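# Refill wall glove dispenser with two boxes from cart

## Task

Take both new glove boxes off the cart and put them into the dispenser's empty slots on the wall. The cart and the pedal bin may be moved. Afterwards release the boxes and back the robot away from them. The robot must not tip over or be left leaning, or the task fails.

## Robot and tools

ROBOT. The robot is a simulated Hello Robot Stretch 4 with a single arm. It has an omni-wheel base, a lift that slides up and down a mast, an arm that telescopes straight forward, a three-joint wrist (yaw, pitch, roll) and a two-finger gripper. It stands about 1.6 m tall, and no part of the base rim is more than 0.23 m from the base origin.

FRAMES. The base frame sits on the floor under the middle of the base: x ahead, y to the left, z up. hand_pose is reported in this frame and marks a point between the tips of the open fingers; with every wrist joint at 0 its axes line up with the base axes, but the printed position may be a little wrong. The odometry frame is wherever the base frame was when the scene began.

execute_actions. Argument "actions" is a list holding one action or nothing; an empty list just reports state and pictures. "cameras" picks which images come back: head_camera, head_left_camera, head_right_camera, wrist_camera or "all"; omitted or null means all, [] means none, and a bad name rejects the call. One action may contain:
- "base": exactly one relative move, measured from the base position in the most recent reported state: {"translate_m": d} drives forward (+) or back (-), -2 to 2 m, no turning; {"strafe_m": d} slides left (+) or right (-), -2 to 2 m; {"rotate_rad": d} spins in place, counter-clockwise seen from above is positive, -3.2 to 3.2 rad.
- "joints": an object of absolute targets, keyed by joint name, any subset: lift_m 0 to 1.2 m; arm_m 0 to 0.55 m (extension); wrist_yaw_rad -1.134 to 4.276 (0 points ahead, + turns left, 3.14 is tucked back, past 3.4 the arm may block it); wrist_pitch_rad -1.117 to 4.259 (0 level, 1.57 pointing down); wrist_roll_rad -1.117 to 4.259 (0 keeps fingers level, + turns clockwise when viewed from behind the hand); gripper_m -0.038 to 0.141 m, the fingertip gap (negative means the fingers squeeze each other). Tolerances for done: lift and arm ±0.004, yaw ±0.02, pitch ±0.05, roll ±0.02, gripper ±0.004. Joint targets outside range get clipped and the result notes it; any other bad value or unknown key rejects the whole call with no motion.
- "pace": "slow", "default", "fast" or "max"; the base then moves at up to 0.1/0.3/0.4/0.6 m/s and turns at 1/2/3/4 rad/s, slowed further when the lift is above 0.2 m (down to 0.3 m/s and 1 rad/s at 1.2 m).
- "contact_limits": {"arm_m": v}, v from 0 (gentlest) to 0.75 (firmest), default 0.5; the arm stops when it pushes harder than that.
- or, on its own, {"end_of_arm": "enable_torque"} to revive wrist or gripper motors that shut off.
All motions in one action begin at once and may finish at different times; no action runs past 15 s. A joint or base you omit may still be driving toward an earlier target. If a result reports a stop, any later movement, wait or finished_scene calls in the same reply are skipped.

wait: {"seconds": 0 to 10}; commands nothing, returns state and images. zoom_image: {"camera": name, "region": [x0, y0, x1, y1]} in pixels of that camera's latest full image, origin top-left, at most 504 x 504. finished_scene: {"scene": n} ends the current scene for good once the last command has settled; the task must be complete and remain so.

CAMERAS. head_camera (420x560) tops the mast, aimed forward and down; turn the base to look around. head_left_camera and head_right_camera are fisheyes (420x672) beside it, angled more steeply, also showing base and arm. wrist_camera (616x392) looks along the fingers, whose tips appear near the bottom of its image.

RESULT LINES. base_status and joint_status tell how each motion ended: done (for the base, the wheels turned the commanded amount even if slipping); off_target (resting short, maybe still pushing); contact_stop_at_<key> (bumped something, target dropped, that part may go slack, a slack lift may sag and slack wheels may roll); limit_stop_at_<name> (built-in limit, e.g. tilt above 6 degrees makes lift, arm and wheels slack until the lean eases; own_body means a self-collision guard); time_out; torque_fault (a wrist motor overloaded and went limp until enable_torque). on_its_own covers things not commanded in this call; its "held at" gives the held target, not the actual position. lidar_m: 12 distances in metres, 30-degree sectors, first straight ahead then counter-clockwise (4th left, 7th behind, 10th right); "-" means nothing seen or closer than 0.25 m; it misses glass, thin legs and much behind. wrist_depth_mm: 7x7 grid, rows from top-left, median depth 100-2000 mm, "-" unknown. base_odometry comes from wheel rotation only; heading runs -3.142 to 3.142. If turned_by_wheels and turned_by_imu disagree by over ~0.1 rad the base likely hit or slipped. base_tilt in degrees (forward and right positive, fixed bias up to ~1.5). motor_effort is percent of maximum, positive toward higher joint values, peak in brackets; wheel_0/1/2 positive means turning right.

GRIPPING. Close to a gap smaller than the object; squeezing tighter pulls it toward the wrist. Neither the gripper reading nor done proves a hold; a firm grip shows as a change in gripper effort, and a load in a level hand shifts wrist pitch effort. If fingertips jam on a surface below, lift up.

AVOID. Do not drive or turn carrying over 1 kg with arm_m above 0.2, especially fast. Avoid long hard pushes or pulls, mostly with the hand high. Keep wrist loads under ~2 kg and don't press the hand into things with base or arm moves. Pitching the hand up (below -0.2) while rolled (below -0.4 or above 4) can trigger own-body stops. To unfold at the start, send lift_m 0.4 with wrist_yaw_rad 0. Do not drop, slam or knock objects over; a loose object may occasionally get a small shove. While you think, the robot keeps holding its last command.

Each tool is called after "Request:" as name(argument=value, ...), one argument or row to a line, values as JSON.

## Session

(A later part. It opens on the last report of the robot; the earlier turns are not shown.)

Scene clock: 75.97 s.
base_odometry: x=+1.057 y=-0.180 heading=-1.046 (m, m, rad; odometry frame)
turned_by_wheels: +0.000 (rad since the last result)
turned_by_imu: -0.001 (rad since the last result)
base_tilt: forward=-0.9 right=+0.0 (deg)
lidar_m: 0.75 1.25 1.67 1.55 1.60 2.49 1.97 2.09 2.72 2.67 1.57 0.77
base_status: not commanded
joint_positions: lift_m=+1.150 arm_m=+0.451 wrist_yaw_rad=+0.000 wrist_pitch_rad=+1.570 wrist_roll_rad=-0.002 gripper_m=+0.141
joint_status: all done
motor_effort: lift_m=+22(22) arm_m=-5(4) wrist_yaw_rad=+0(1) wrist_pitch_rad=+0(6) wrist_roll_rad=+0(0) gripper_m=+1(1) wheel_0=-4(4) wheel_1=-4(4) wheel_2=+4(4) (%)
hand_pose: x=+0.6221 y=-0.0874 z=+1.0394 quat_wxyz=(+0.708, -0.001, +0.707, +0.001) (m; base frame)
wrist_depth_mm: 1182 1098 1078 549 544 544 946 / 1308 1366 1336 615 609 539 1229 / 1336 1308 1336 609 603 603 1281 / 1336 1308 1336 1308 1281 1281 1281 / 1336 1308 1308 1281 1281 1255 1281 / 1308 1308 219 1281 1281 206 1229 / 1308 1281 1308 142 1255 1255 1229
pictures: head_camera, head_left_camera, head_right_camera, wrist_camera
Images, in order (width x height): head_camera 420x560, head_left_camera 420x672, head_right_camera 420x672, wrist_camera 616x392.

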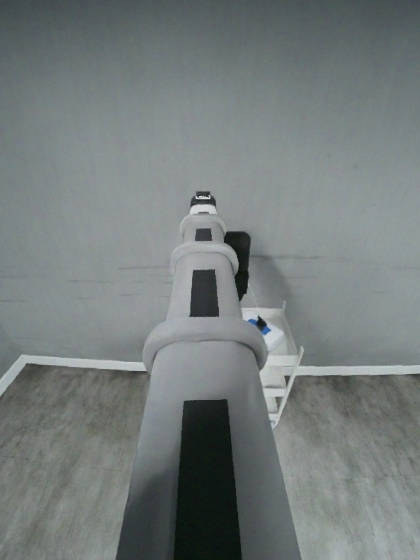

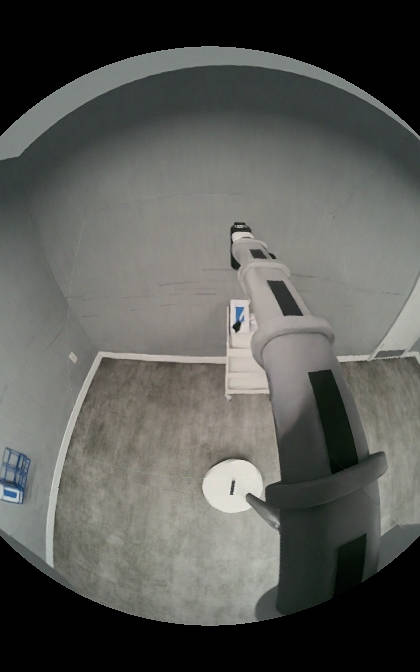

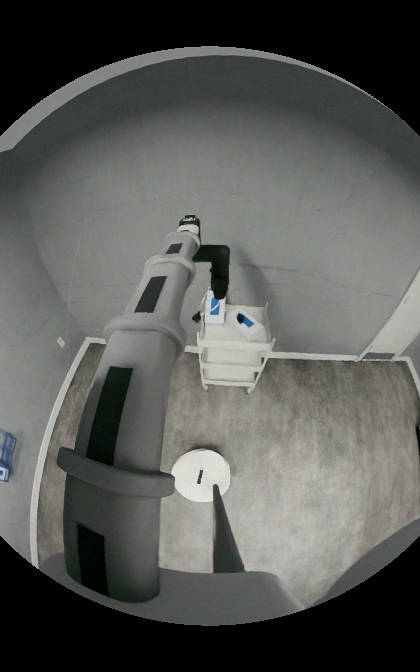

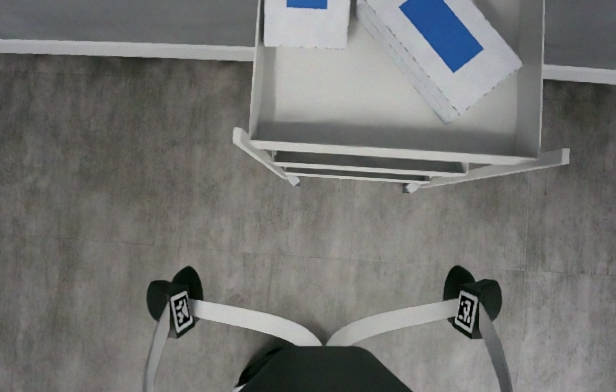

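Request:
execute_actions(
  actions=[
    {"base":{"translate_m":0.2},"joints":{"arm_m":0.55},"pace":"slow"},
  ],
  cameras=["wrist_camera","head_right_camera"],
)

Scene clock: 80.90 s.
base_odometry: x=+1.157 y=-0.353 heading=-1.045 (m, m, rad; odometry frame)
turned_by_wheels: +0.000 (rad since the last result)
turned_by_imu: -0.002 (rad since the last result)
base_tilt: forward=-0.9 right=-0.1 (deg)
lidar_m: 0.54 1.04 1.49 1.57 1.59 2.44 2.20 2.28 2.75 2.68 1.29 0.57
base_status: done
joint_positions: lift_m=+1.150 arm_m=+0.549 wrist_yaw_rad=+0.000 wrist_pitch_rad=+1.570 wrist_roll_rad=-0.002 gripper_m=+0.141
joint_status: all done
motor_effort: lift_m=+22(22) arm_m=+5(5) wrist_yaw_rad=+0(0) wrist_pitch_rad=-3(2) wrist_roll_rad=+0(1) gripper_m=-1(2) wheel_0=+5(8) wheel_1=+4(6) wheel_2=-3(7) (%)
hand_pose: x=+0.7203 y=-0.0874 z=+1.0394 quat_wxyz=(+0.707, -0.001, +0.707, +0.001) (m; base frame)
wrist_depth_mm: 480 459 445 430 415 402 404 / 732 699 668 469 597 574 549 / 1336 1308 1255 488 609 609 741 / 1336 1308 1281 512 535 597 1255 / 1336 1308 1308 603 597 535 1281 / 1308 1336 219 603 603 206 1229 / 1308 1308 1281 141 585 917 1229
pictures: head_right_camera, wrist_camera
Images, in order (width x height): head_right_camera 420x672, wrist_camera 616x392.

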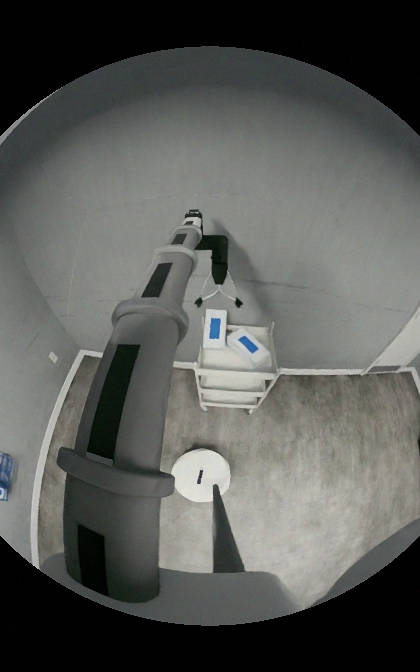

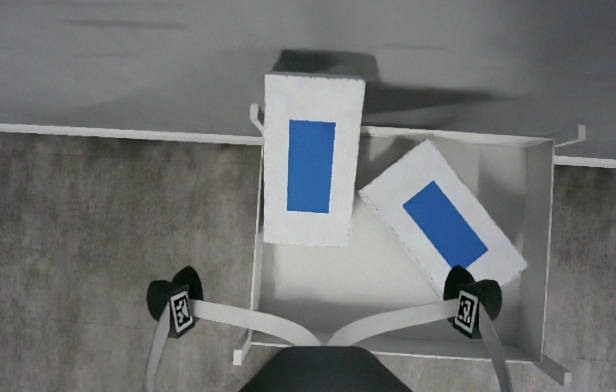

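Request:
execute_actions(
  actions=[
    {"base":{"strafe_m":0.015},"joints":{"wrist_pitch_rad":1.2,"lift_m":0.93},"pace":"slow"},
  ],
  cameras=["wrist_camera","head_right_camera"],
)

Scene clock: 89.17 s.
base_odometry: x=+1.170 y=-0.346 heading=-1.045 (m, m, rad; odometry frame)
turned_by_wheels: +0.000 (rad since the last result)
turned_by_imu: -0.002 (rad since the last result)
base_tilt: forward=-0.8 right=+0.0 (deg)
lidar_m: 0.54 1.03 1.50 1.57 1.57 2.43 2.18 2.30 2.77 2.71 1.32 0.58
base_status: done
joint_positions: lift_m=+0.930 arm_m=+0.549 wrist_yaw_rad=+0.000 wrist_pitch_rad=+1.201 wrist_roll_rad=-0.002 gripper_m=+0.141
joint_status: all done
motor_effort: lift_m=+14(22) arm_m=+5(5) wrist_yaw_rad=+0(1) wrist_pitch_rad=-3(8) wrist_roll_rad=+0(0) gripper_m=+0(1) wheel_0=-4(9) wheel_1=+3(9) wheel_2=+0(4) (%)
hand_pose: x=+0.8242 y=-0.0874 z=+0.8395 quat_wxyz=(+0.825, -0.001, +0.565, +0.000) (m; base frame)
wrist_depth_mm: 257 249 243 237 232 226 227 / 315 306 298 289 282 273 266 / 410 397 379 343 340 345 332 / 597 564 496 290 286 462 445 / 1042 976 798 289 286 399 399 / 1078 1060 220 290 287 206 377 / 1008 1008 976 141 309 306 306
pictures: head_right_camera, wrist_camera
Images, in order (width x height): head_right_camera 420x672, wrist_camera 616x392.

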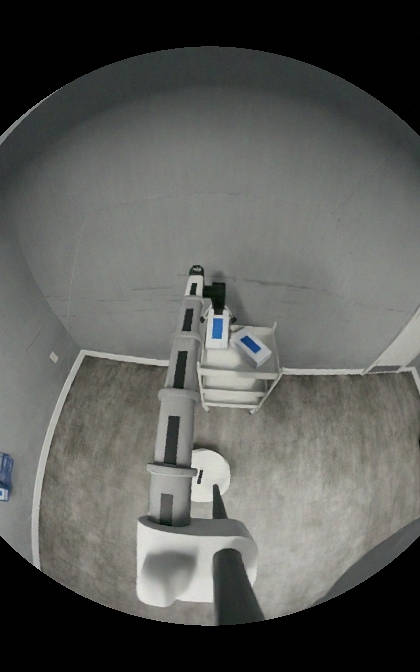

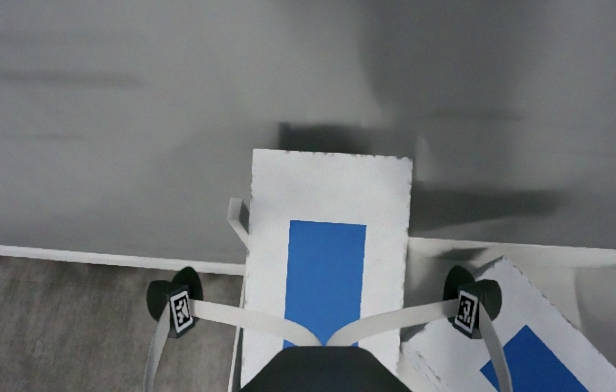

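Request:
execute_actions(
  actions=[
    {"base":{"translate_m":0.025},"joints":{"lift_m":0.862},"pace":"slow"},
  ],
  cameras=["wrist_camera"],
)

Request:
execute_actions(
  actions=[
    {"joints":{"gripper_m":0.07}},
  ],
  cameras=["wrist_camera"],
)

Request:
execute_actions(
  actions=[
    {"joints":{"lift_m":1.0},"pace":"slow"},
  ],
  cameras=["wrist_camera","head_right_camera"],
)

Scene clock: 93.33 s.
base_odometry: x=+1.182 y=-0.367 heading=-1.045 (m, m, rad; odometry frame)
turned_by_wheels: +0.000 (rad since the last result)
turned_by_imu: -0.001 (rad since the last result)
base_tilt: forward=-0.9 right=-0.1 (deg)
lidar_m: 0.51 1.00 1.44 1.57 1.57 2.42 2.20 2.32 2.75 2.71 1.28 0.53
base_status: done
joint_positions: lift_m=+0.862 arm_m=+0.549 wrist_yaw_rad=+0.000 wrist_pitch_rad=+1.201 wrist_roll_rad=-0.002 gripper_m=+0.141
joint_status: all done
motor_effort: lift_m=+15(13) arm_m=+5(5) wrist_yaw_rad=+0(0) wrist_pitch_rad=-3(4) wrist_roll_rad=-1(0) gripper_m=+2(2) wheel_0=+4(1) wheel_1=+4(7) wheel_2=-3(8) (%)
hand_pose: x=+0.8242 y=-0.0874 z=+0.7715 quat_wxyz=(+0.825, -0.001, +0.565, +0.000) (m; base frame)
wrist_depth_mm: 224 216 211 206 202 197 196 / 271 266 258 252 244 237 232 / 355 347 301 216 213 298 290 / 517 492 243 216 213 402 387 / 946 842 250 216 213 332 473 / 991 991 219 216 213 206 258 / 960 931 257 141 215 245 246
pictures: wrist_camera
Images, in order (width x height): wrist_camera 616x392.

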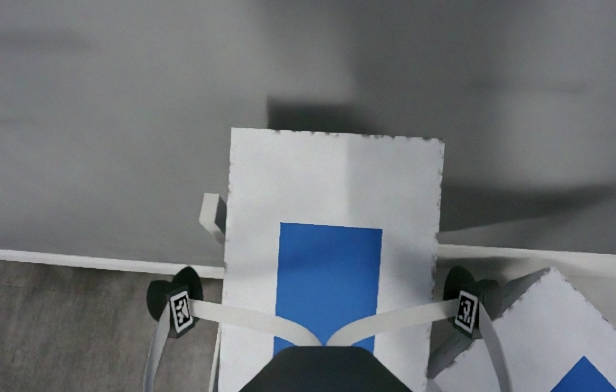

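Scene clock: 95.07 s.
base_odometry: x=+1.182 y=-0.367 heading=-1.045 (m, m, rad; odometry frame)
turned_by_wheels: +0.000 (rad since the last result)
turned_by_imu: -0.001 (rad since the last result)
base_tilt: forward=-0.9 right=+0.0 (deg)
lidar_m: 0.51 1.01 1.47 1.58 1.59 2.42 2.18 2.33 2.74 2.70 1.29 0.54
base_status: not commanded
joint_positions: lift_m=+0.862 arm_m=+0.549 wrist_yaw_rad=+0.000 wrist_pitch_rad=+1.202 wrist_roll_rad=-0.002 gripper_m=+0.071
joint_status: all done
motor_effort: lift_m=+16(16) arm_m=+5(5) wrist_yaw_rad=+0(0) wrist_pitch_rad=-8(7) wrist_roll_rad=+0(1) gripper_m=-29(27) wheel_0=+4(4) wheel_1=+3(4) wheel_2=-3(3) (%)
hand_pose: x=+0.8239 y=-0.0874 z=+0.7713 quat_wxyz=(+0.825, -0.001, +0.566, +0.000) (m; base frame)
wrist_depth_mm: 224 216 213 208 203 198 196 / 274 267 260 253 246 239 232 / 362 347 303 206 203 301 293 / 521 496 210 206 202 407 387 / 960 854 211 208 204 332 330 / 991 991 211 210 206 197 256 / 946 931 216 133 208 242 242
pictures: wrist_camera
Images, in order (width x height): wrist_camera 616x392.

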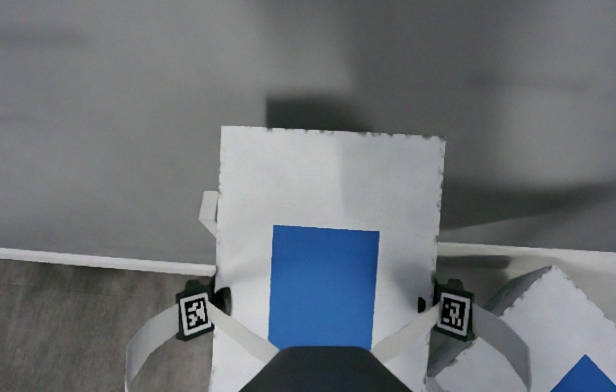

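Scene clock: 97.03 s.
base_odometry: x=+1.182 y=-0.367 heading=-1.045 (m, m, rad; odometry frame)
turned_by_wheels: +0.000 (rad since the last result)
turned_by_imu: -0.001 (rad since the last result)
base_tilt: forward=-0.9 right=-0.1 (deg)
lidar_m: 0.53 1.01 1.45 1.56 1.59 2.44 2.19 2.32 2.73 2.70 1.27 0.55
base_status: not commanded
joint_positions: lift_m=+1.000 arm_m=+0.549 wrist_yaw_rad=+0.000 wrist_pitch_rad=+1.202 wrist_roll_rad=-0.002 gripper_m=+0.071
joint_status: all done
motor_effort: lift_m=+24(26) arm_m=+5(5) wrist_yaw_rad=+0(1) wrist_pitch_rad=-8(7) wrist_roll_rad=+1(1) gripper_m=-30(29) wheel_0=+4(4) wheel_1=+4(4) wheel_2=-3(3) (%)
hand_pose: x=+0.8239 y=-0.0874 z=+0.9086 quat_wxyz=(+0.825, -0.001, +0.566, +0.000) (m; base frame)
wrist_depth_mm: 224 216 213 208 202 198 196 / 272 267 260 253 246 238 232 / 359 347 301 206 202 300 291 / 521 492 210 206 203 404 392 / 960 854 212 208 204 615 585 / 1138 1118 211 210 206 196 445 / 1060 1060 216 134 207 364 424
pictures: head_right_camera, wrist_camera
Images, in order (width x height): head_right_camera 420x672, wrist_camera 616x392.

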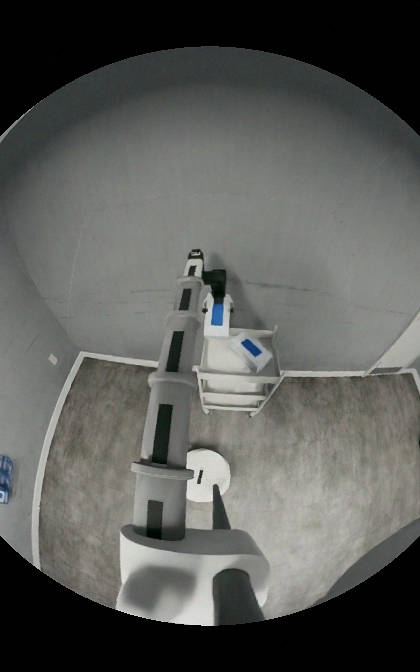

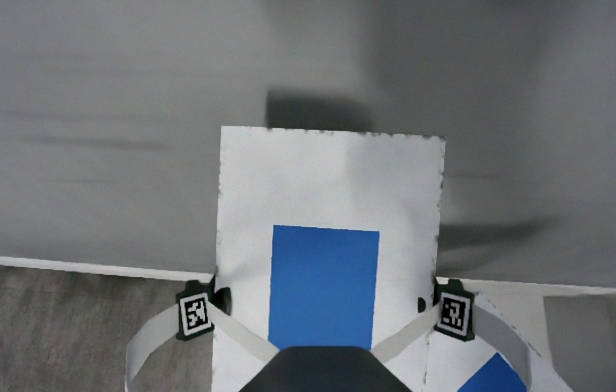

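Request:
execute_actions(
  actions=[
    {"joints":{"arm_m":0.05,"lift_m":1.05},"pace":"slow"},
  ],
  cameras=[],
)

Request:
execute_actions(
  actions=[
    {"base":{"rotate_rad":1.57},"joints":{"wrist_pitch_rad":0},"pace":"slow"},
  ],
)

Scene clock: 105.10 s.
base_odometry: x=+1.182 y=-0.367 heading=-1.045 (m, m, rad; odometry frame)
turned_by_wheels: +0.000 (rad since the last result)
turned_by_imu: -0.003 (rad since the last result)
base_tilt: forward=-0.9 right=-0.1 (deg)
lidar_m: 0.26 1.01 1.44 1.57 1.58 2.41 2.22 2.33 2.73 2.72 1.30 0.25
base_status: not commanded
joint_positions: lift_m=+1.050 arm_m=+0.051 wrist_yaw_rad=+0.000 wrist_pitch_rad=+1.203 wrist_roll_rad=-0.002 gripper_m=+0.071
joint_status: all done
motor_effort: lift_m=+24(29) arm_m=-5(5) wrist_yaw_rad=+0(1) wrist_pitch_rad=-9(9) wrist_roll_rad=+1(0) gripper_m=-32(32) wheel_0=+4(4) wheel_1=+4(4) wheel_2=-3(3) (%)
hand_pose: x=+0.3257 y=-0.0874 z=+0.9586 quat_wxyz=(+0.825, -0.001, +0.566, +0.000) (m; base frame)
wrist_depth_mm: 917 878 854 691 621 654 778 / 1118 1078 1060 661 621 569 904 / 1430 1397 1205 206 203 591 1042 / 1336 1336 210 206 203 707 1255 / 1255 1281 212 208 204 1205 1205 / 1182 1182 211 209 206 196 1118 / 1160 1118 216 133 207 1060 1098
pictures: none
No camera images: the call's "cameras" was empty. Leave "cameras" out to get every camera's image.

Scene clock: 107.97 s.
base_odometry: x=+1.182 y=-0.367 heading=+0.524 (m, m, rad; odometry frame)
turned_by_wheels: +1.569 (rad since the last result)
turned_by_imu: +1.547 (rad since the last result)
base_tilt: forward=-0.8 right=+0.0 (deg)
lidar_m: 0.47 1.57 2.40 2.17 2.29 2.76 2.70 1.28 0.55 0.51 1.01 0.49
base_status: done
joint_positions: lift_m=+1.050 arm_m=+0.051 wrist_yaw_rad=+0.000 wrist_pitch_rad=+0.008 wrist_roll_rad=-0.002 gripper_m=+0.071
joint_status: all done
motor_effort: lift_m=+23(23) arm_m=-4(5) wrist_yaw_rad=+0(2) wrist_pitch_rad=-23(28) wrist_roll_rad=+1(1) gripper_m=-27(25) wheel_0=-4(4) wheel_1=-5(7) wheel_2=-3(8) (%)
hand_pose: x=+0.5102 y=-0.0874 z=+1.2255 quat_wxyz=(+1.000, -0.001, +0.004, +0.000) (m; base frame)
wrist_depth_mm: 1464 1430 1397 1366 1336 1308 1281 / 1464 1430 1366 1366 1336 1281 1255 / 1464 1430 1397 215 211 1281 1255 / 1464 1430 1397 211 208 1281 1255 / 1464 1430 213 210 206 1308 1255 / 1430 1430 209 208 205 198 1255 / 1430 1397 211 134 202 1281 1281
pictures: head_camera, head_left_camera, head_right_camera, wrist_camera
Images, in order (width x height): head_camera 420x560, head_left_camera 420x672, head_right_camera 420x672, wrist_camera 616x392.

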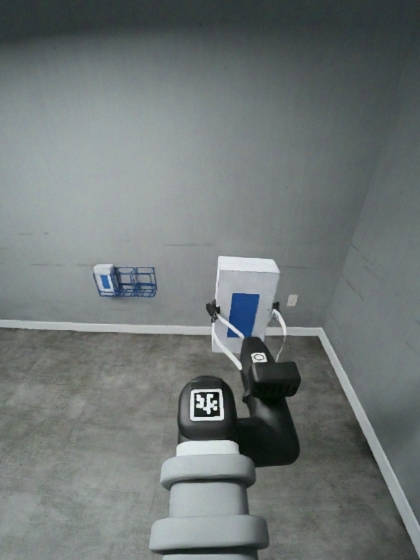

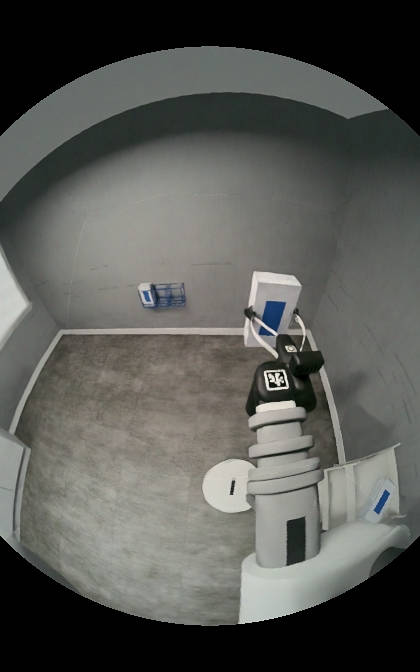

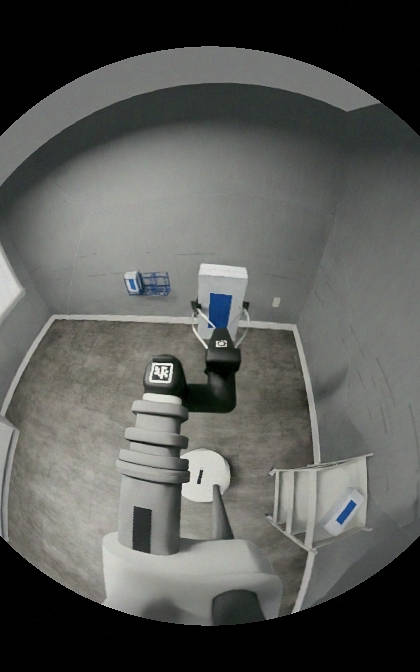

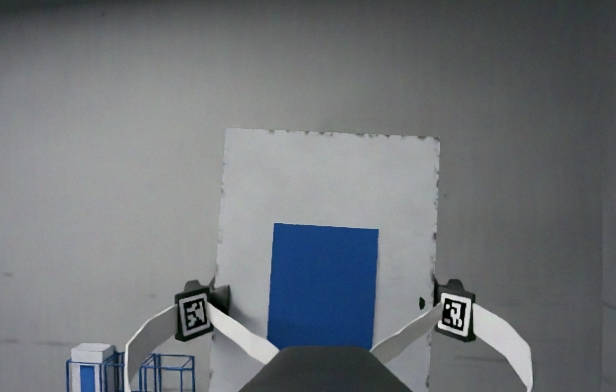

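Request:
execute_actions(
  actions=[
    {"base":{"strafe_m":0.58}},
  ],
  cameras=[],
)

Request:
execute_actions(
  actions=[
    {"base":{"translate_m":0.75},"joints":{"lift_m":0.95}},
  ],
)

Scene clock: 115.73 s.
base_odometry: x=+0.892 y=+0.135 heading=+0.524 (m, m, rad; odometry frame)
turned_by_wheels: +0.000 (rad since the last result)
turned_by_imu: -0.004 (rad since the last result)
base_tilt: forward=-0.9 right=+0.0 (deg)
lidar_m: 0.47 1.71 2.24 1.60 1.69 2.41 2.66 2.11 1.14 1.10 1.60 0.52
base_status: done
joint_positions: lift_m=+1.050 arm_m=+0.051 wrist_yaw_rad=+0.000 wrist_pitch_rad=+0.008 wrist_roll_rad=-0.002 gripper_m=+0.071
joint_status: not commanded
on_its_own: wrist_pitch_rad is at rest, and its effort (-24) is outside its rest range (-23 to +23)
motor_effort: lift_m=+23(24) arm_m=-4(4) wrist_yaw_rad=+0(2) wrist_pitch_rad=-24(25) wrist_roll_rad=+0(0) gripper_m=-25(29) wheel_0=-2(9) wheel_1=+3(11) wheel_2=+0(4) (%)
hand_pose: x=+0.5102 y=-0.0874 z=+1.2255 quat_wxyz=(+1.000, -0.001, +0.004, +0.000) (m; base frame)
wrist_depth_mm: 1499 1464 1397 1366 1366 1336 1281 / 1499 1464 1430 1397 1336 1336 1281 / 1499 1464 1430 214 211 1308 1281 / 1499 1464 1430 212 208 1336 1308 / 1464 1464 214 210 206 1308 1308 / 1499 1430 209 208 204 197 1281 / 1499 1430 211 133 202 1336 1308
pictures: none
No camera images: the call's "cameras" was empty. Leave "cameras" out to get every camera's image.

Scene clock: 119.70 s.
base_odometry: x=+1.541 y=+0.510 heading=+0.525 (m, m, rad; odometry frame)
turned_by_wheels: +0.000 (rad since the last result)
turned_by_imu: -0.003 (rad since the last result)
base_tilt: forward=-0.9 right=+0.0 (deg)
lidar_m: 0.47 0.82 1.31 2.11 1.85 2.35 3.66 1.57 1.33 1.56 1.18 0.49
base_status: done
joint_positions: lift_m=+0.950 arm_m=+0.051 wrist_yaw_rad=+0.000 wrist_pitch_rad=+0.008 wrist_roll_rad=-0.002 gripper_m=+0.071
joint_status: all done
on_its_own: wrist_pitch_rad is at rest, and its effort (-24) is outside its rest range (-23 to +23)
motor_effort: lift_m=+17(24) arm_m=-4(5) wrist_yaw_rad=+0(1) wrist_pitch_rad=-24(25) wrist_roll_rad=+0(0) gripper_m=-27(27) wheel_0=+4(7) wheel_1=+3(9) wheel_2=-2(12) (%)
hand_pose: x=+0.5102 y=-0.0874 z=+1.1260 quat_wxyz=(+1.000, -0.001, +0.004, +0.000) (m; base frame)
wrist_depth_mm: 654 640 627 615 597 585 580 / 661 640 621 609 603 585 574 / 654 647 627 215 211 585 569 / 647 640 627 212 208 585 580 / 654 640 213 210 206 585 574 / 654 634 209 208 205 198 574 / 654 634 211 133 202 580 569
pictures: head_camera, head_left_camera, head_right_camera, wrist_camera
Images, in order (width x height): head_camera 420x560, head_left_camera 420x672, head_right_camera 420x672, wrist_camera 616x392.

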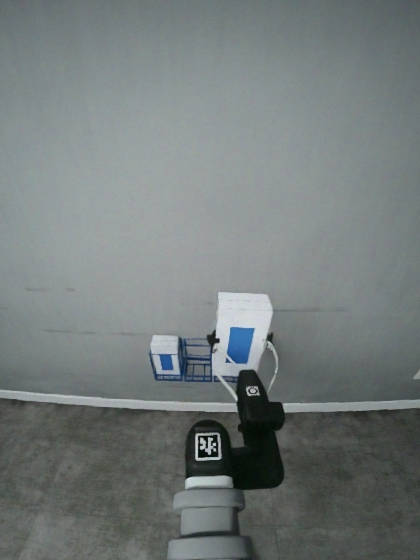

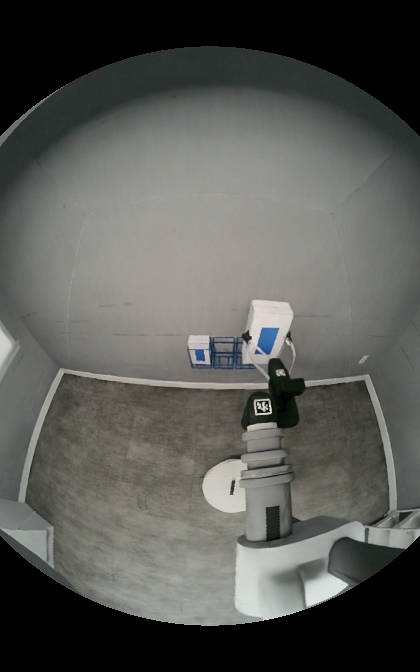

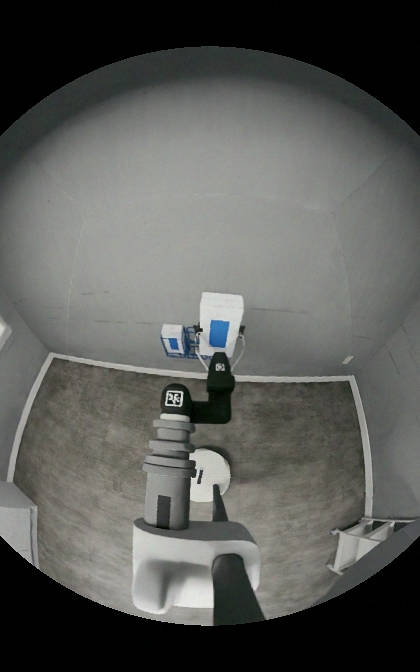

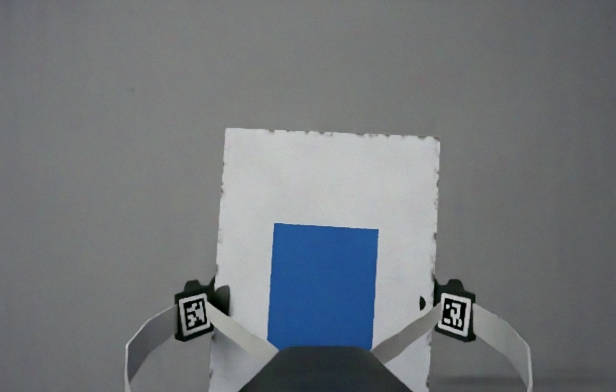

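Request:
execute_actions(
  actions=[
    {"joints":{"arm_m":0.345,"lift_m":0.78},"pace":"slow"},
  ],
)

Scene clock: 126.43 s.
base_odometry: x=+1.541 y=+0.510 heading=+0.525 (m, m, rad; odometry frame)
turned_by_wheels: +0.000 (rad since the last result)
turned_by_imu: -0.003 (rad since the last result)
base_tilt: forward=-0.9 right=+0.0 (deg)
lidar_m: 0.77 0.83 1.33 2.13 1.86 2.36 3.66 1.58 1.32 1.56 1.18 0.91
base_status: not commanded
joint_positions: lift_m=+0.780 arm_m=+0.344 wrist_yaw_rad=+0.000 wrist_pitch_rad=+0.008 wrist_roll_rad=-0.002 gripper_m=+0.071
joint_status: all done
motor_effort: lift_m=+16(18) arm_m=+5(5) wrist_yaw_rad=+0(1) wrist_pitch_rad=-23(22) wrist_roll_rad=+0(1) gripper_m=-26(25) wheel_0=+4(4) wheel_1=+3(3) wheel_2=-2(2) (%)
hand_pose: x=+0.8035 y=-0.0874 z=+0.9561 quat_wxyz=(+1.000, -0.001, +0.004, +0.000) (m; base frame)
wrist_depth_mm: 334 327 320 314 304 300 294 / 334 327 320 314 306 298 294 / 336 325 319 215 211 300 293 / 332 325 320 211 208 297 294 / 332 327 213 210 207 298 293 / 332 325 204 208 204 198 291 / 332 324 211 133 202 297 293
pictures: head_camera, head_left_camera, head_right_camera, wrist_camera
Images, in order (width x height): head_camera 420x560, head_left_camera 420x672, head_right_camera 420x672, wrist_camera 616x392.

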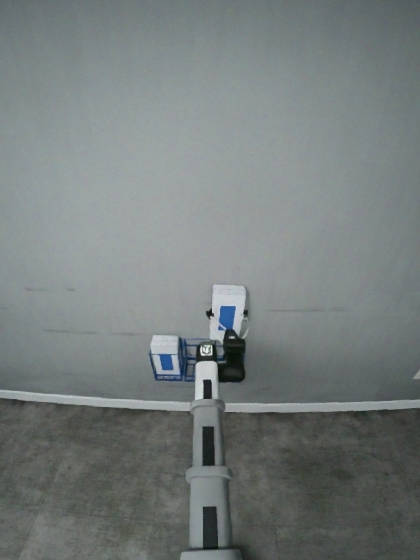

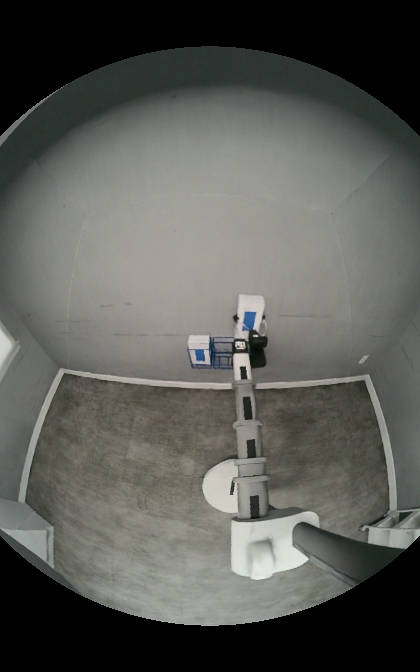

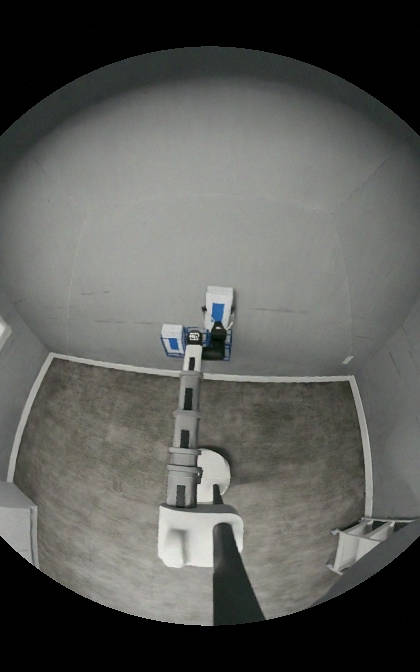

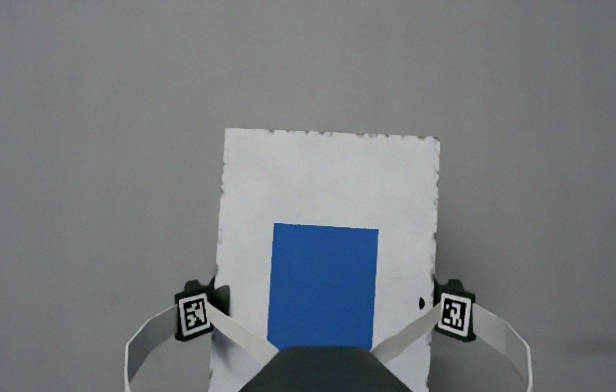

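Request:
zoom_image(
  camera="head_right_camera",
  region=[150, 270, 270, 380],
)

Request:
zoom_image(
  camera="head_left_camera",
  region=[180, 280, 300, 390],
)

Region (150, 270, 270, 380) of head_right_camera's 420x672 image, scaled by 4.200, with more detail than that image has; it fills the top 462 rows of this view, and the rest is white.

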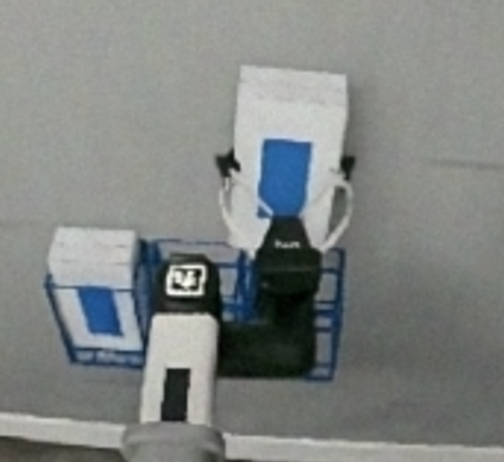

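Region (180, 280, 300, 390) of head_left_camera's 420x672 image, scaled by 4.200, with more detail than that image has; it fills the top 462 rows of this view, and the rest is white.

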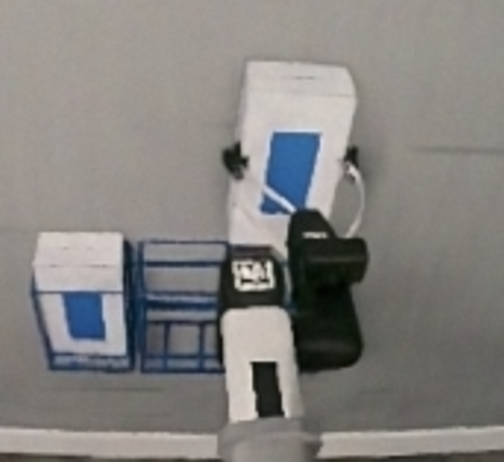

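Request:
execute_actions(
  actions=[
    {"joints":{"arm_m":0.36},"pace":"slow"},
  ],
  cameras=[],
)

Request:
execute_actions(
  actions=[
    {"joints":{"lift_m":0.68},"pace":"slow"},
  ],
  cameras=["head_left_camera","head_right_camera","wrist_camera"],
)

Request:
zoom_image(
  camera="head_right_camera",
  region=[150, 270, 270, 380],
)

Scene clock: 132.77 s.
base_odometry: x=+1.541 y=+0.510 heading=+0.525 (m, m, rad; odometry frame)
turned_by_wheels: +0.000 (rad since the last result)
turned_by_imu: -0.002 (rad since the last result)
base_tilt: forward=-0.8 right=-0.1 (deg)
lidar_m: 0.76 0.83 1.32 2.15 1.86 2.34 3.67 1.58 1.34 1.56 1.19 0.91
base_status: not commanded
joint_positions: lift_m=+0.780 arm_m=+0.359 wrist_yaw_rad=+0.000 wrist_pitch_rad=+0.008 wrist_roll_rad=-0.002 gripper_m=+0.071
joint_status: all done
on_its_own: wrist_pitch_rad is at rest, and its effort (-24) is outside its rest range (-23 to +23)
motor_effort: lift_m=+16(17) arm_m=+5(4) wrist_yaw_rad=+0(0) wrist_pitch_rad=-24(28) wrist_roll_rad=+0(0) gripper_m=-28(30) wheel_0=+4(4) wheel_1=+3(3) wheel_2=-2(2) (%)
hand_pose: x=+0.8185 y=-0.0874 z=+0.9561 quat_wxyz=(+1.000, -0.001, +0.004, +0.000) (m; base frame)
wrist_depth_mm: 319 312 304 298 290 285 281 / 319 310 306 297 291 285 279 / 317 310 304 215 211 285 279 / 317 310 303 212 208 283 278 / 317 309 214 210 206 283 278 / 315 309 204 208 205 198 278 / 317 307 211 133 202 282 277
pictures: none
No camera images: the call's "cameras" was empty. Leave "cameras" out to get every camera's image.

Scene clock: 134.47 s.
base_odometry: x=+1.541 y=+0.510 heading=+0.525 (m, m, rad; odometry frame)
turned_by_wheels: +0.000 (rad since the last result)
turned_by_imu: -0.001 (rad since the last result)
base_tilt: forward=-0.8 right=+0.0 (deg)
lidar_m: 0.76 0.82 1.32 2.13 1.87 2.38 3.69 1.58 1.34 1.56 1.17 0.87
base_status: not commanded
joint_positions: lift_m=+0.680 arm_m=+0.359 wrist_yaw_rad=+0.000 wrist_pitch_rad=+0.008 wrist_roll_rad=-0.002 gripper_m=+0.071
joint_status: all done
motor_effort: lift_m=+16(16) arm_m=+5(5) wrist_yaw_rad=+0(0) wrist_pitch_rad=-23(24) wrist_roll_rad=-1(0) gripper_m=-26(29) wheel_0=+4(4) wheel_1=+3(3) wheel_2=-2(2) (%)
hand_pose: x=+0.8185 y=-0.0874 z=+0.8561 quat_wxyz=(+1.000, -0.001, +0.004, +0.000) (m; base frame)
wrist_depth_mm: 320 312 306 297 291 283 281 / 320 310 303 298 291 285 278 / 317 310 304 214 211 283 279 / 317 310 303 212 208 283 279 / 315 309 214 210 206 283 279 / 317 309 204 208 204 198 277 / 317 309 211 133 202 282 277
pictures: head_left_camera, head_right_camera, wrist_camera
Images, in order (width x height): head_left_camera 420x672, head_right_camera 420x672, wrist_camera 616x392.

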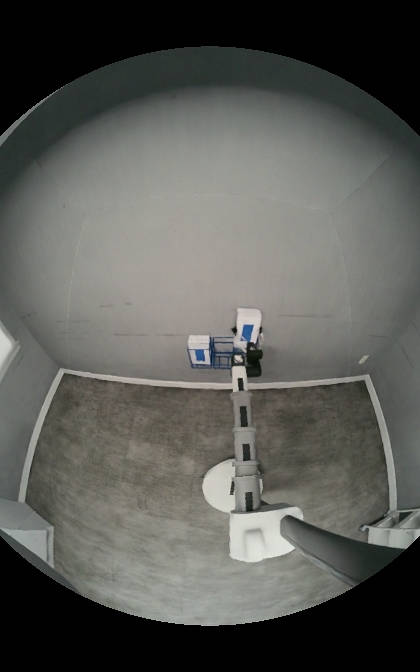

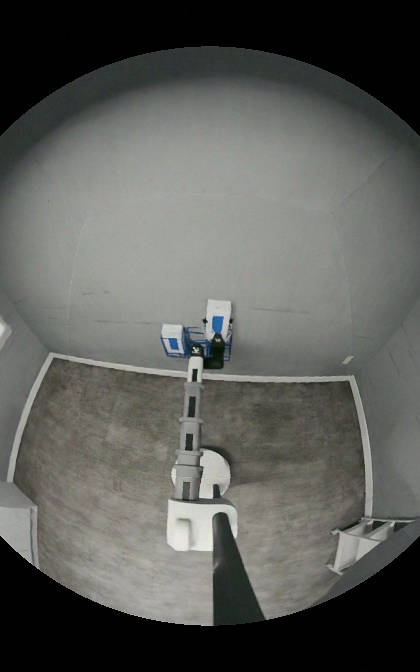

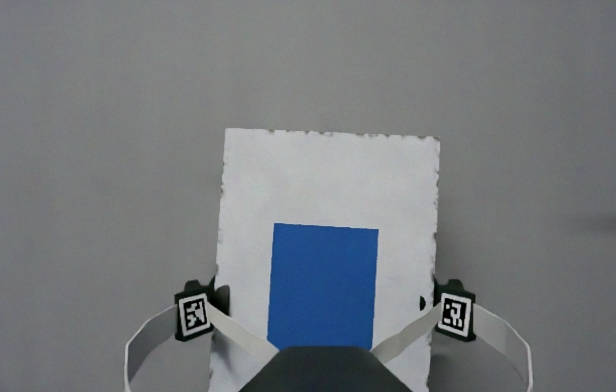

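Region (150, 270, 270, 380) of head_right_camera's 420x672 image, scaled by 4.200, with more detail than that image has; it fills the top 462 rows of this view, and the rest is white.

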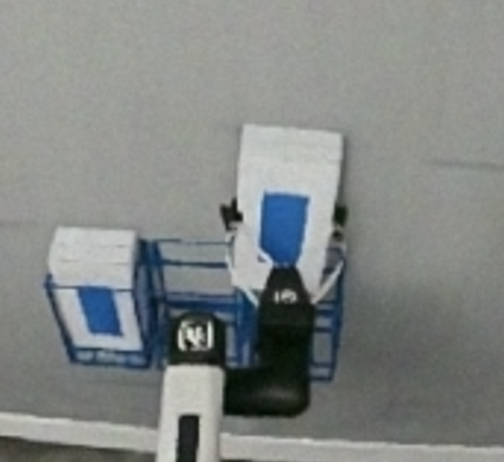

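Request:
execute_actions(
  actions=[
    {"joints":{"lift_m":0.62},"pace":"slow","contact_limits":{}},
  ],
  cameras=["head_right_camera","wrist_camera"],
)

Request:
zoom_image(
  camera="head_right_camera",
  region=[150, 270, 270, 380],
)

action 0: "contact_limits" must be an object like {"arm_m": 0.15}; or leave it out

Region (150, 270, 270, 380) of head_right_camera's 420x672 image, scaled by 4.200, with more detail than that image has; it fills the top 462 rows of this view, and the rest is white.

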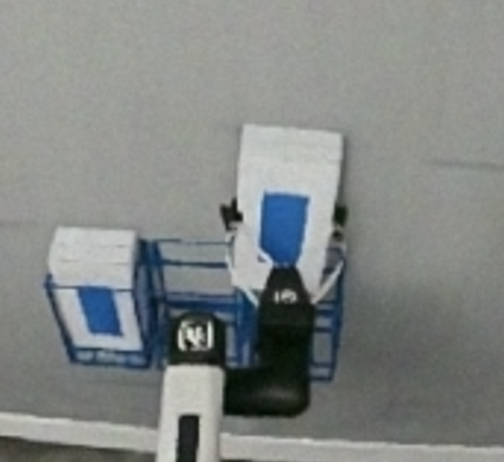

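Request:
execute_actions(
  actions=[
    {"joints":{"lift_m":0.62},"pace":"slow"},
  ],
  cameras=["head_right_camera","wrist_camera"],
)

Request:
zoom_image(
  camera="head_right_camera",
  region=[150, 270, 270, 380],
)

Scene clock: 140.00 s.
torque_fault: wrist_pitch_rad switched itself off since the last result.
base_odometry: x=+1.541 y=+0.510 heading=+0.524 (m, m, rad; odometry frame)
turned_by_wheels: -0.001 (rad since the last result)
turned_by_imu: -0.002 (rad since the last result)
base_tilt: forward=-0.8 right=+0.0 (deg)
lidar_m: 0.77 0.83 1.34 2.12 1.86 2.35 3.66 1.59 1.33 1.57 1.22 0.89
base_status: not commanded
joint_positions: lift_m=+0.620 arm_m=+0.359 wrist_yaw_rad=-0.002 wrist_pitch_rad=-0.151 wrist_roll_rad=-0.001 gripper_m=+0.071
joint_status: all done
on_its_own: wrist_pitch_rad is off since a torque_fault, until you send "end_of_arm": "enable_torque" (your +0.000 is given up)
motor_effort: lift_m=+13(19) arm_m=+5(4) wrist_yaw_rad=+6(26) wrist_pitch_rad=-1(99) wrist_roll_rad=-3(16) gripper_m=-30(29) wheel_0=+0(4) wheel_1=+0(3) wheel_2=-2(5) (%)
hand_pose: x=+0.8151 y=-0.0880 z=+0.8420 quat_wxyz=(+0.997, +0.000, -0.075, -0.001) (m; base frame)
wrist_depth_mm: 364 357 345 338 329 322 317 / 355 345 336 329 320 314 309 / 343 336 327 227 223 306 301 / 334 325 317 220 216 297 291 / 322 315 219 213 210 291 285 / 312 307 208 207 204 196 278 / 306 297 206 133 197 274 271
pictures: head_right_camera, wrist_camera
Images, in order (width x height): head_right_camera 420x672, wrist_camera 616x392.

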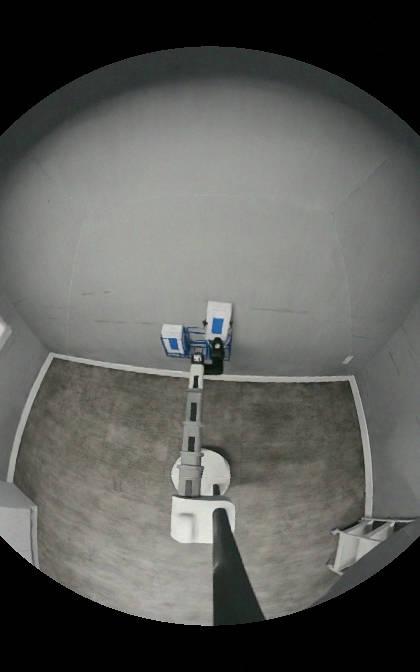

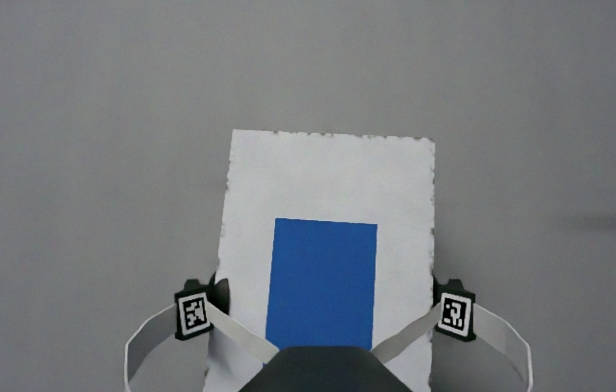

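Region (150, 270, 270, 380) of head_right_camera's 420x672 image, scaled by 4.200, with more detail than that image has; it fills the top 462 rows of this view, and the rest is white.

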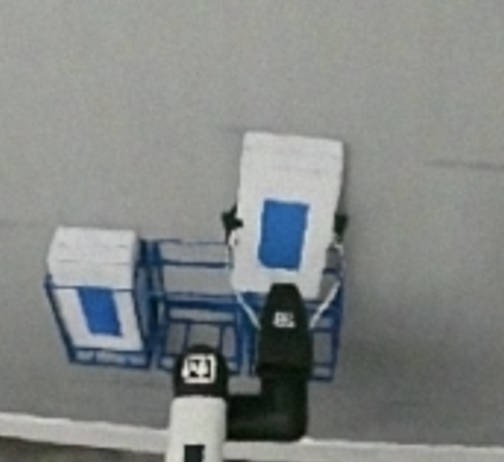

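Request:
execute_actions(
  actions=[
    {"joints":{"lift_m":0.69},"pace":"slow"},
  ],
  cameras=[],
)

Request:
execute_actions(
  actions=[
    {"end_of_arm":"enable_torque"},
  ],
  cameras=[],
)

Request:
execute_actions(
  actions=[
    {"base":{"strafe_m":-0.014},"joints":{"wrist_pitch_rad":-0.03,"wrist_yaw_rad":0,"lift_m":0.7,"arm_m":0.365},"pace":"slow"},
  ],
  cameras=["head_right_camera","head_camera"],
)

Request:
zoom_image(
  camera="head_right_camera",
  region=[150, 270, 270, 380],
)

Request:
zoom_image(
  camera="head_camera",
  region=[140, 270, 280, 400],
)

Scene clock: 146.57 s.
base_odometry: x=+1.541 y=+0.510 heading=+0.524 (m, m, rad; odometry frame)
turned_by_wheels: +0.000 (rad since the last result)
turned_by_imu: -0.002 (rad since the last result)
base_tilt: forward=-0.9 right=+0.0 (deg)
lidar_m: 0.77 0.80 1.32 2.13 1.86 2.35 3.64 1.58 1.35 1.57 1.19 0.90
base_status: not commanded
joint_positions: lift_m=+0.690 arm_m=+0.359 wrist_yaw_rad=-0.001 wrist_pitch_rad=+0.092 wrist_roll_rad=-0.001 gripper_m=+0.071
joint_status: all done
on_its_own: wrist_pitch_rad is off since a torque_fault, until you send "end_of_arm": "enable_torque" (your +0.000 is given up)
motor_effort: lift_m=+22(24) arm_m=+5(4) wrist_yaw_rad=+2(5) wrist_pitch_rad=+0(2) wrist_roll_rad=-2(4) gripper_m=-24(25) wheel_0=+0(0) wheel_1=+0(0) wheel_2=-2(2) (%)
hand_pose: x=+0.8173 y=-0.0877 z=+0.8414 quat_wxyz=(+0.999, +0.000, +0.046, +0.000) (m; base frame)
wrist_depth_mm: 303 297 289 282 278 272 268 / 306 300 291 287 282 274 271 / 309 303 296 207 204 277 274 / 312 306 211 207 203 279 276 / 315 309 212 208 205 282 278 / 320 310 201 208 206 196 282 / 324 315 214 133 206 290 283
pictures: none
No camera images: the call's "cameras" was empty. Leave "cameras" out to get every camera's image.

Scene clock: 146.87 s.
base_odometry: x=+1.541 y=+0.510 heading=+0.524 (m, m, rad; odometry frame)
turned_by_wheels: +0.000 (rad since the last result)
turned_by_imu: +0.000 (rad since the last result)
base_tilt: forward=-0.8 right=-0.1 (deg)
lidar_m: 0.77 0.82 1.34 2.13 1.85 2.37 3.69 1.57 1.33 1.57 1.19 0.89
base_status: not commanded
joint_positions: lift_m=+0.690 arm_m=+0.359 wrist_yaw_rad=-0.001 wrist_pitch_rad=+0.092 wrist_roll_rad=-0.001 gripper_m=+0.071
joint_status: not commanded
end_of_arm: enable_torque: each motor that was off is on again
on_its_own: wrist_pitch_rad is held at +0.092, not at your +0.000, since a torque_fault
motor_effort: lift_m=+21(21) arm_m=+5(5) wrist_yaw_rad=+3(2) wrist_pitch_rad=+1(1) wrist_roll_rad=-3(3) gripper_m=-26(23) wheel_0=+0(0) wheel_1=+0(1) wheel_2=-2(2) (%)
hand_pose: x=+0.8173 y=-0.0877 z=+0.8414 quat_wxyz=(+0.999, +0.000, +0.046, +0.000) (m; base frame)
wrist_depth_mm: 303 296 290 283 277 272 267 / 307 300 291 287 281 274 271 / 309 301 296 206 204 277 273 / 312 306 211 207 204 281 274 / 315 309 211 207 204 283 278 / 319 314 201 208 205 196 281 / 324 317 213 133 206 289 285
pictures: none
No camera images: the call's "cameras" was empty. Leave "cameras" out to get every camera's image.

Scene clock: 147.83 s.
base_odometry: x=+1.548 y=+0.499 heading=+0.524 (m, m, rad; odometry frame)
turned_by_wheels: +0.000 (rad since the last result)
turned_by_imu: +0.000 (rad since the last result)
base_tilt: forward=-0.9 right=+0.0 (deg)
lidar_m: 0.76 0.83 1.32 2.14 1.86 2.38 3.77 1.56 1.33 1.52 1.17 0.90
base_status: done
joint_positions: lift_m=+0.700 arm_m=+0.364 wrist_yaw_rad=+0.000 wrist_pitch_rad=-0.022 wrist_roll_rad=-0.001 gripper_m=+0.071
joint_status: all done
motor_effort: lift_m=+24(25) arm_m=+5(6) wrist_yaw_rad=+0(3) wrist_pitch_rad=-22(31) wrist_roll_rad=-1(2) gripper_m=-31(28) wheel_0=+4(2) wheel_1=-4(8) wheel_2=+0(1) (%)
hand_pose: x=+0.8235 y=-0.0874 z=+0.8841 quat_wxyz=(+1.000, -0.001, -0.011, +0.000) (m; base frame)
wrist_depth_mm: 320 312 304 296 291 286 279 / 319 310 303 296 290 283 278 / 315 307 301 214 211 281 278 / 312 306 298 211 208 279 276 / 310 304 213 211 206 277 274 / 309 303 208 208 205 198 272 / 307 298 211 133 202 274 270
pictures: head_camera, head_right_camera
Images, in order (width x height): head_camera 420x560, head_right_camera 420x672.

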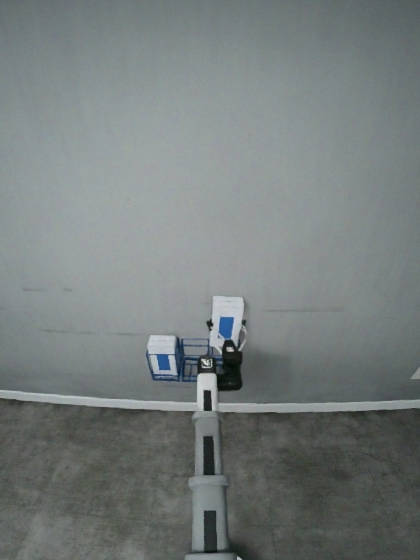

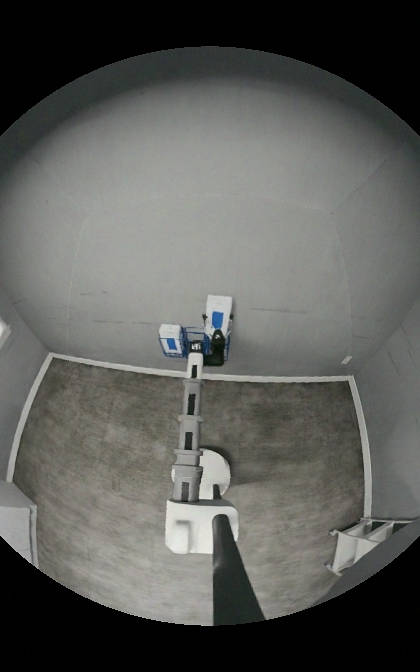

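Region (150, 270, 270, 380) of head_right_camera's 420x672 image, scaled by 4.200, with more detail than that image has; it fills the top 462 rows of this view, and the rest is white.

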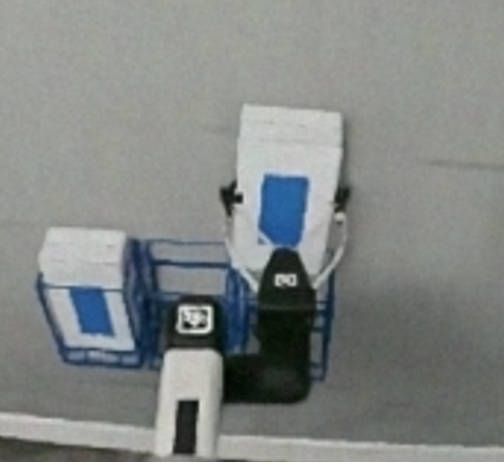

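Region (140, 270, 280, 400) of head_camera's 420x560 image, scaled by 3.600, with more detail than that image has; it fills the top 468 rows of this view, and the rest is white.

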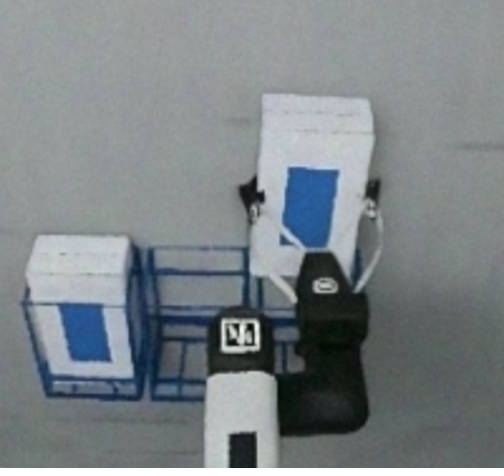

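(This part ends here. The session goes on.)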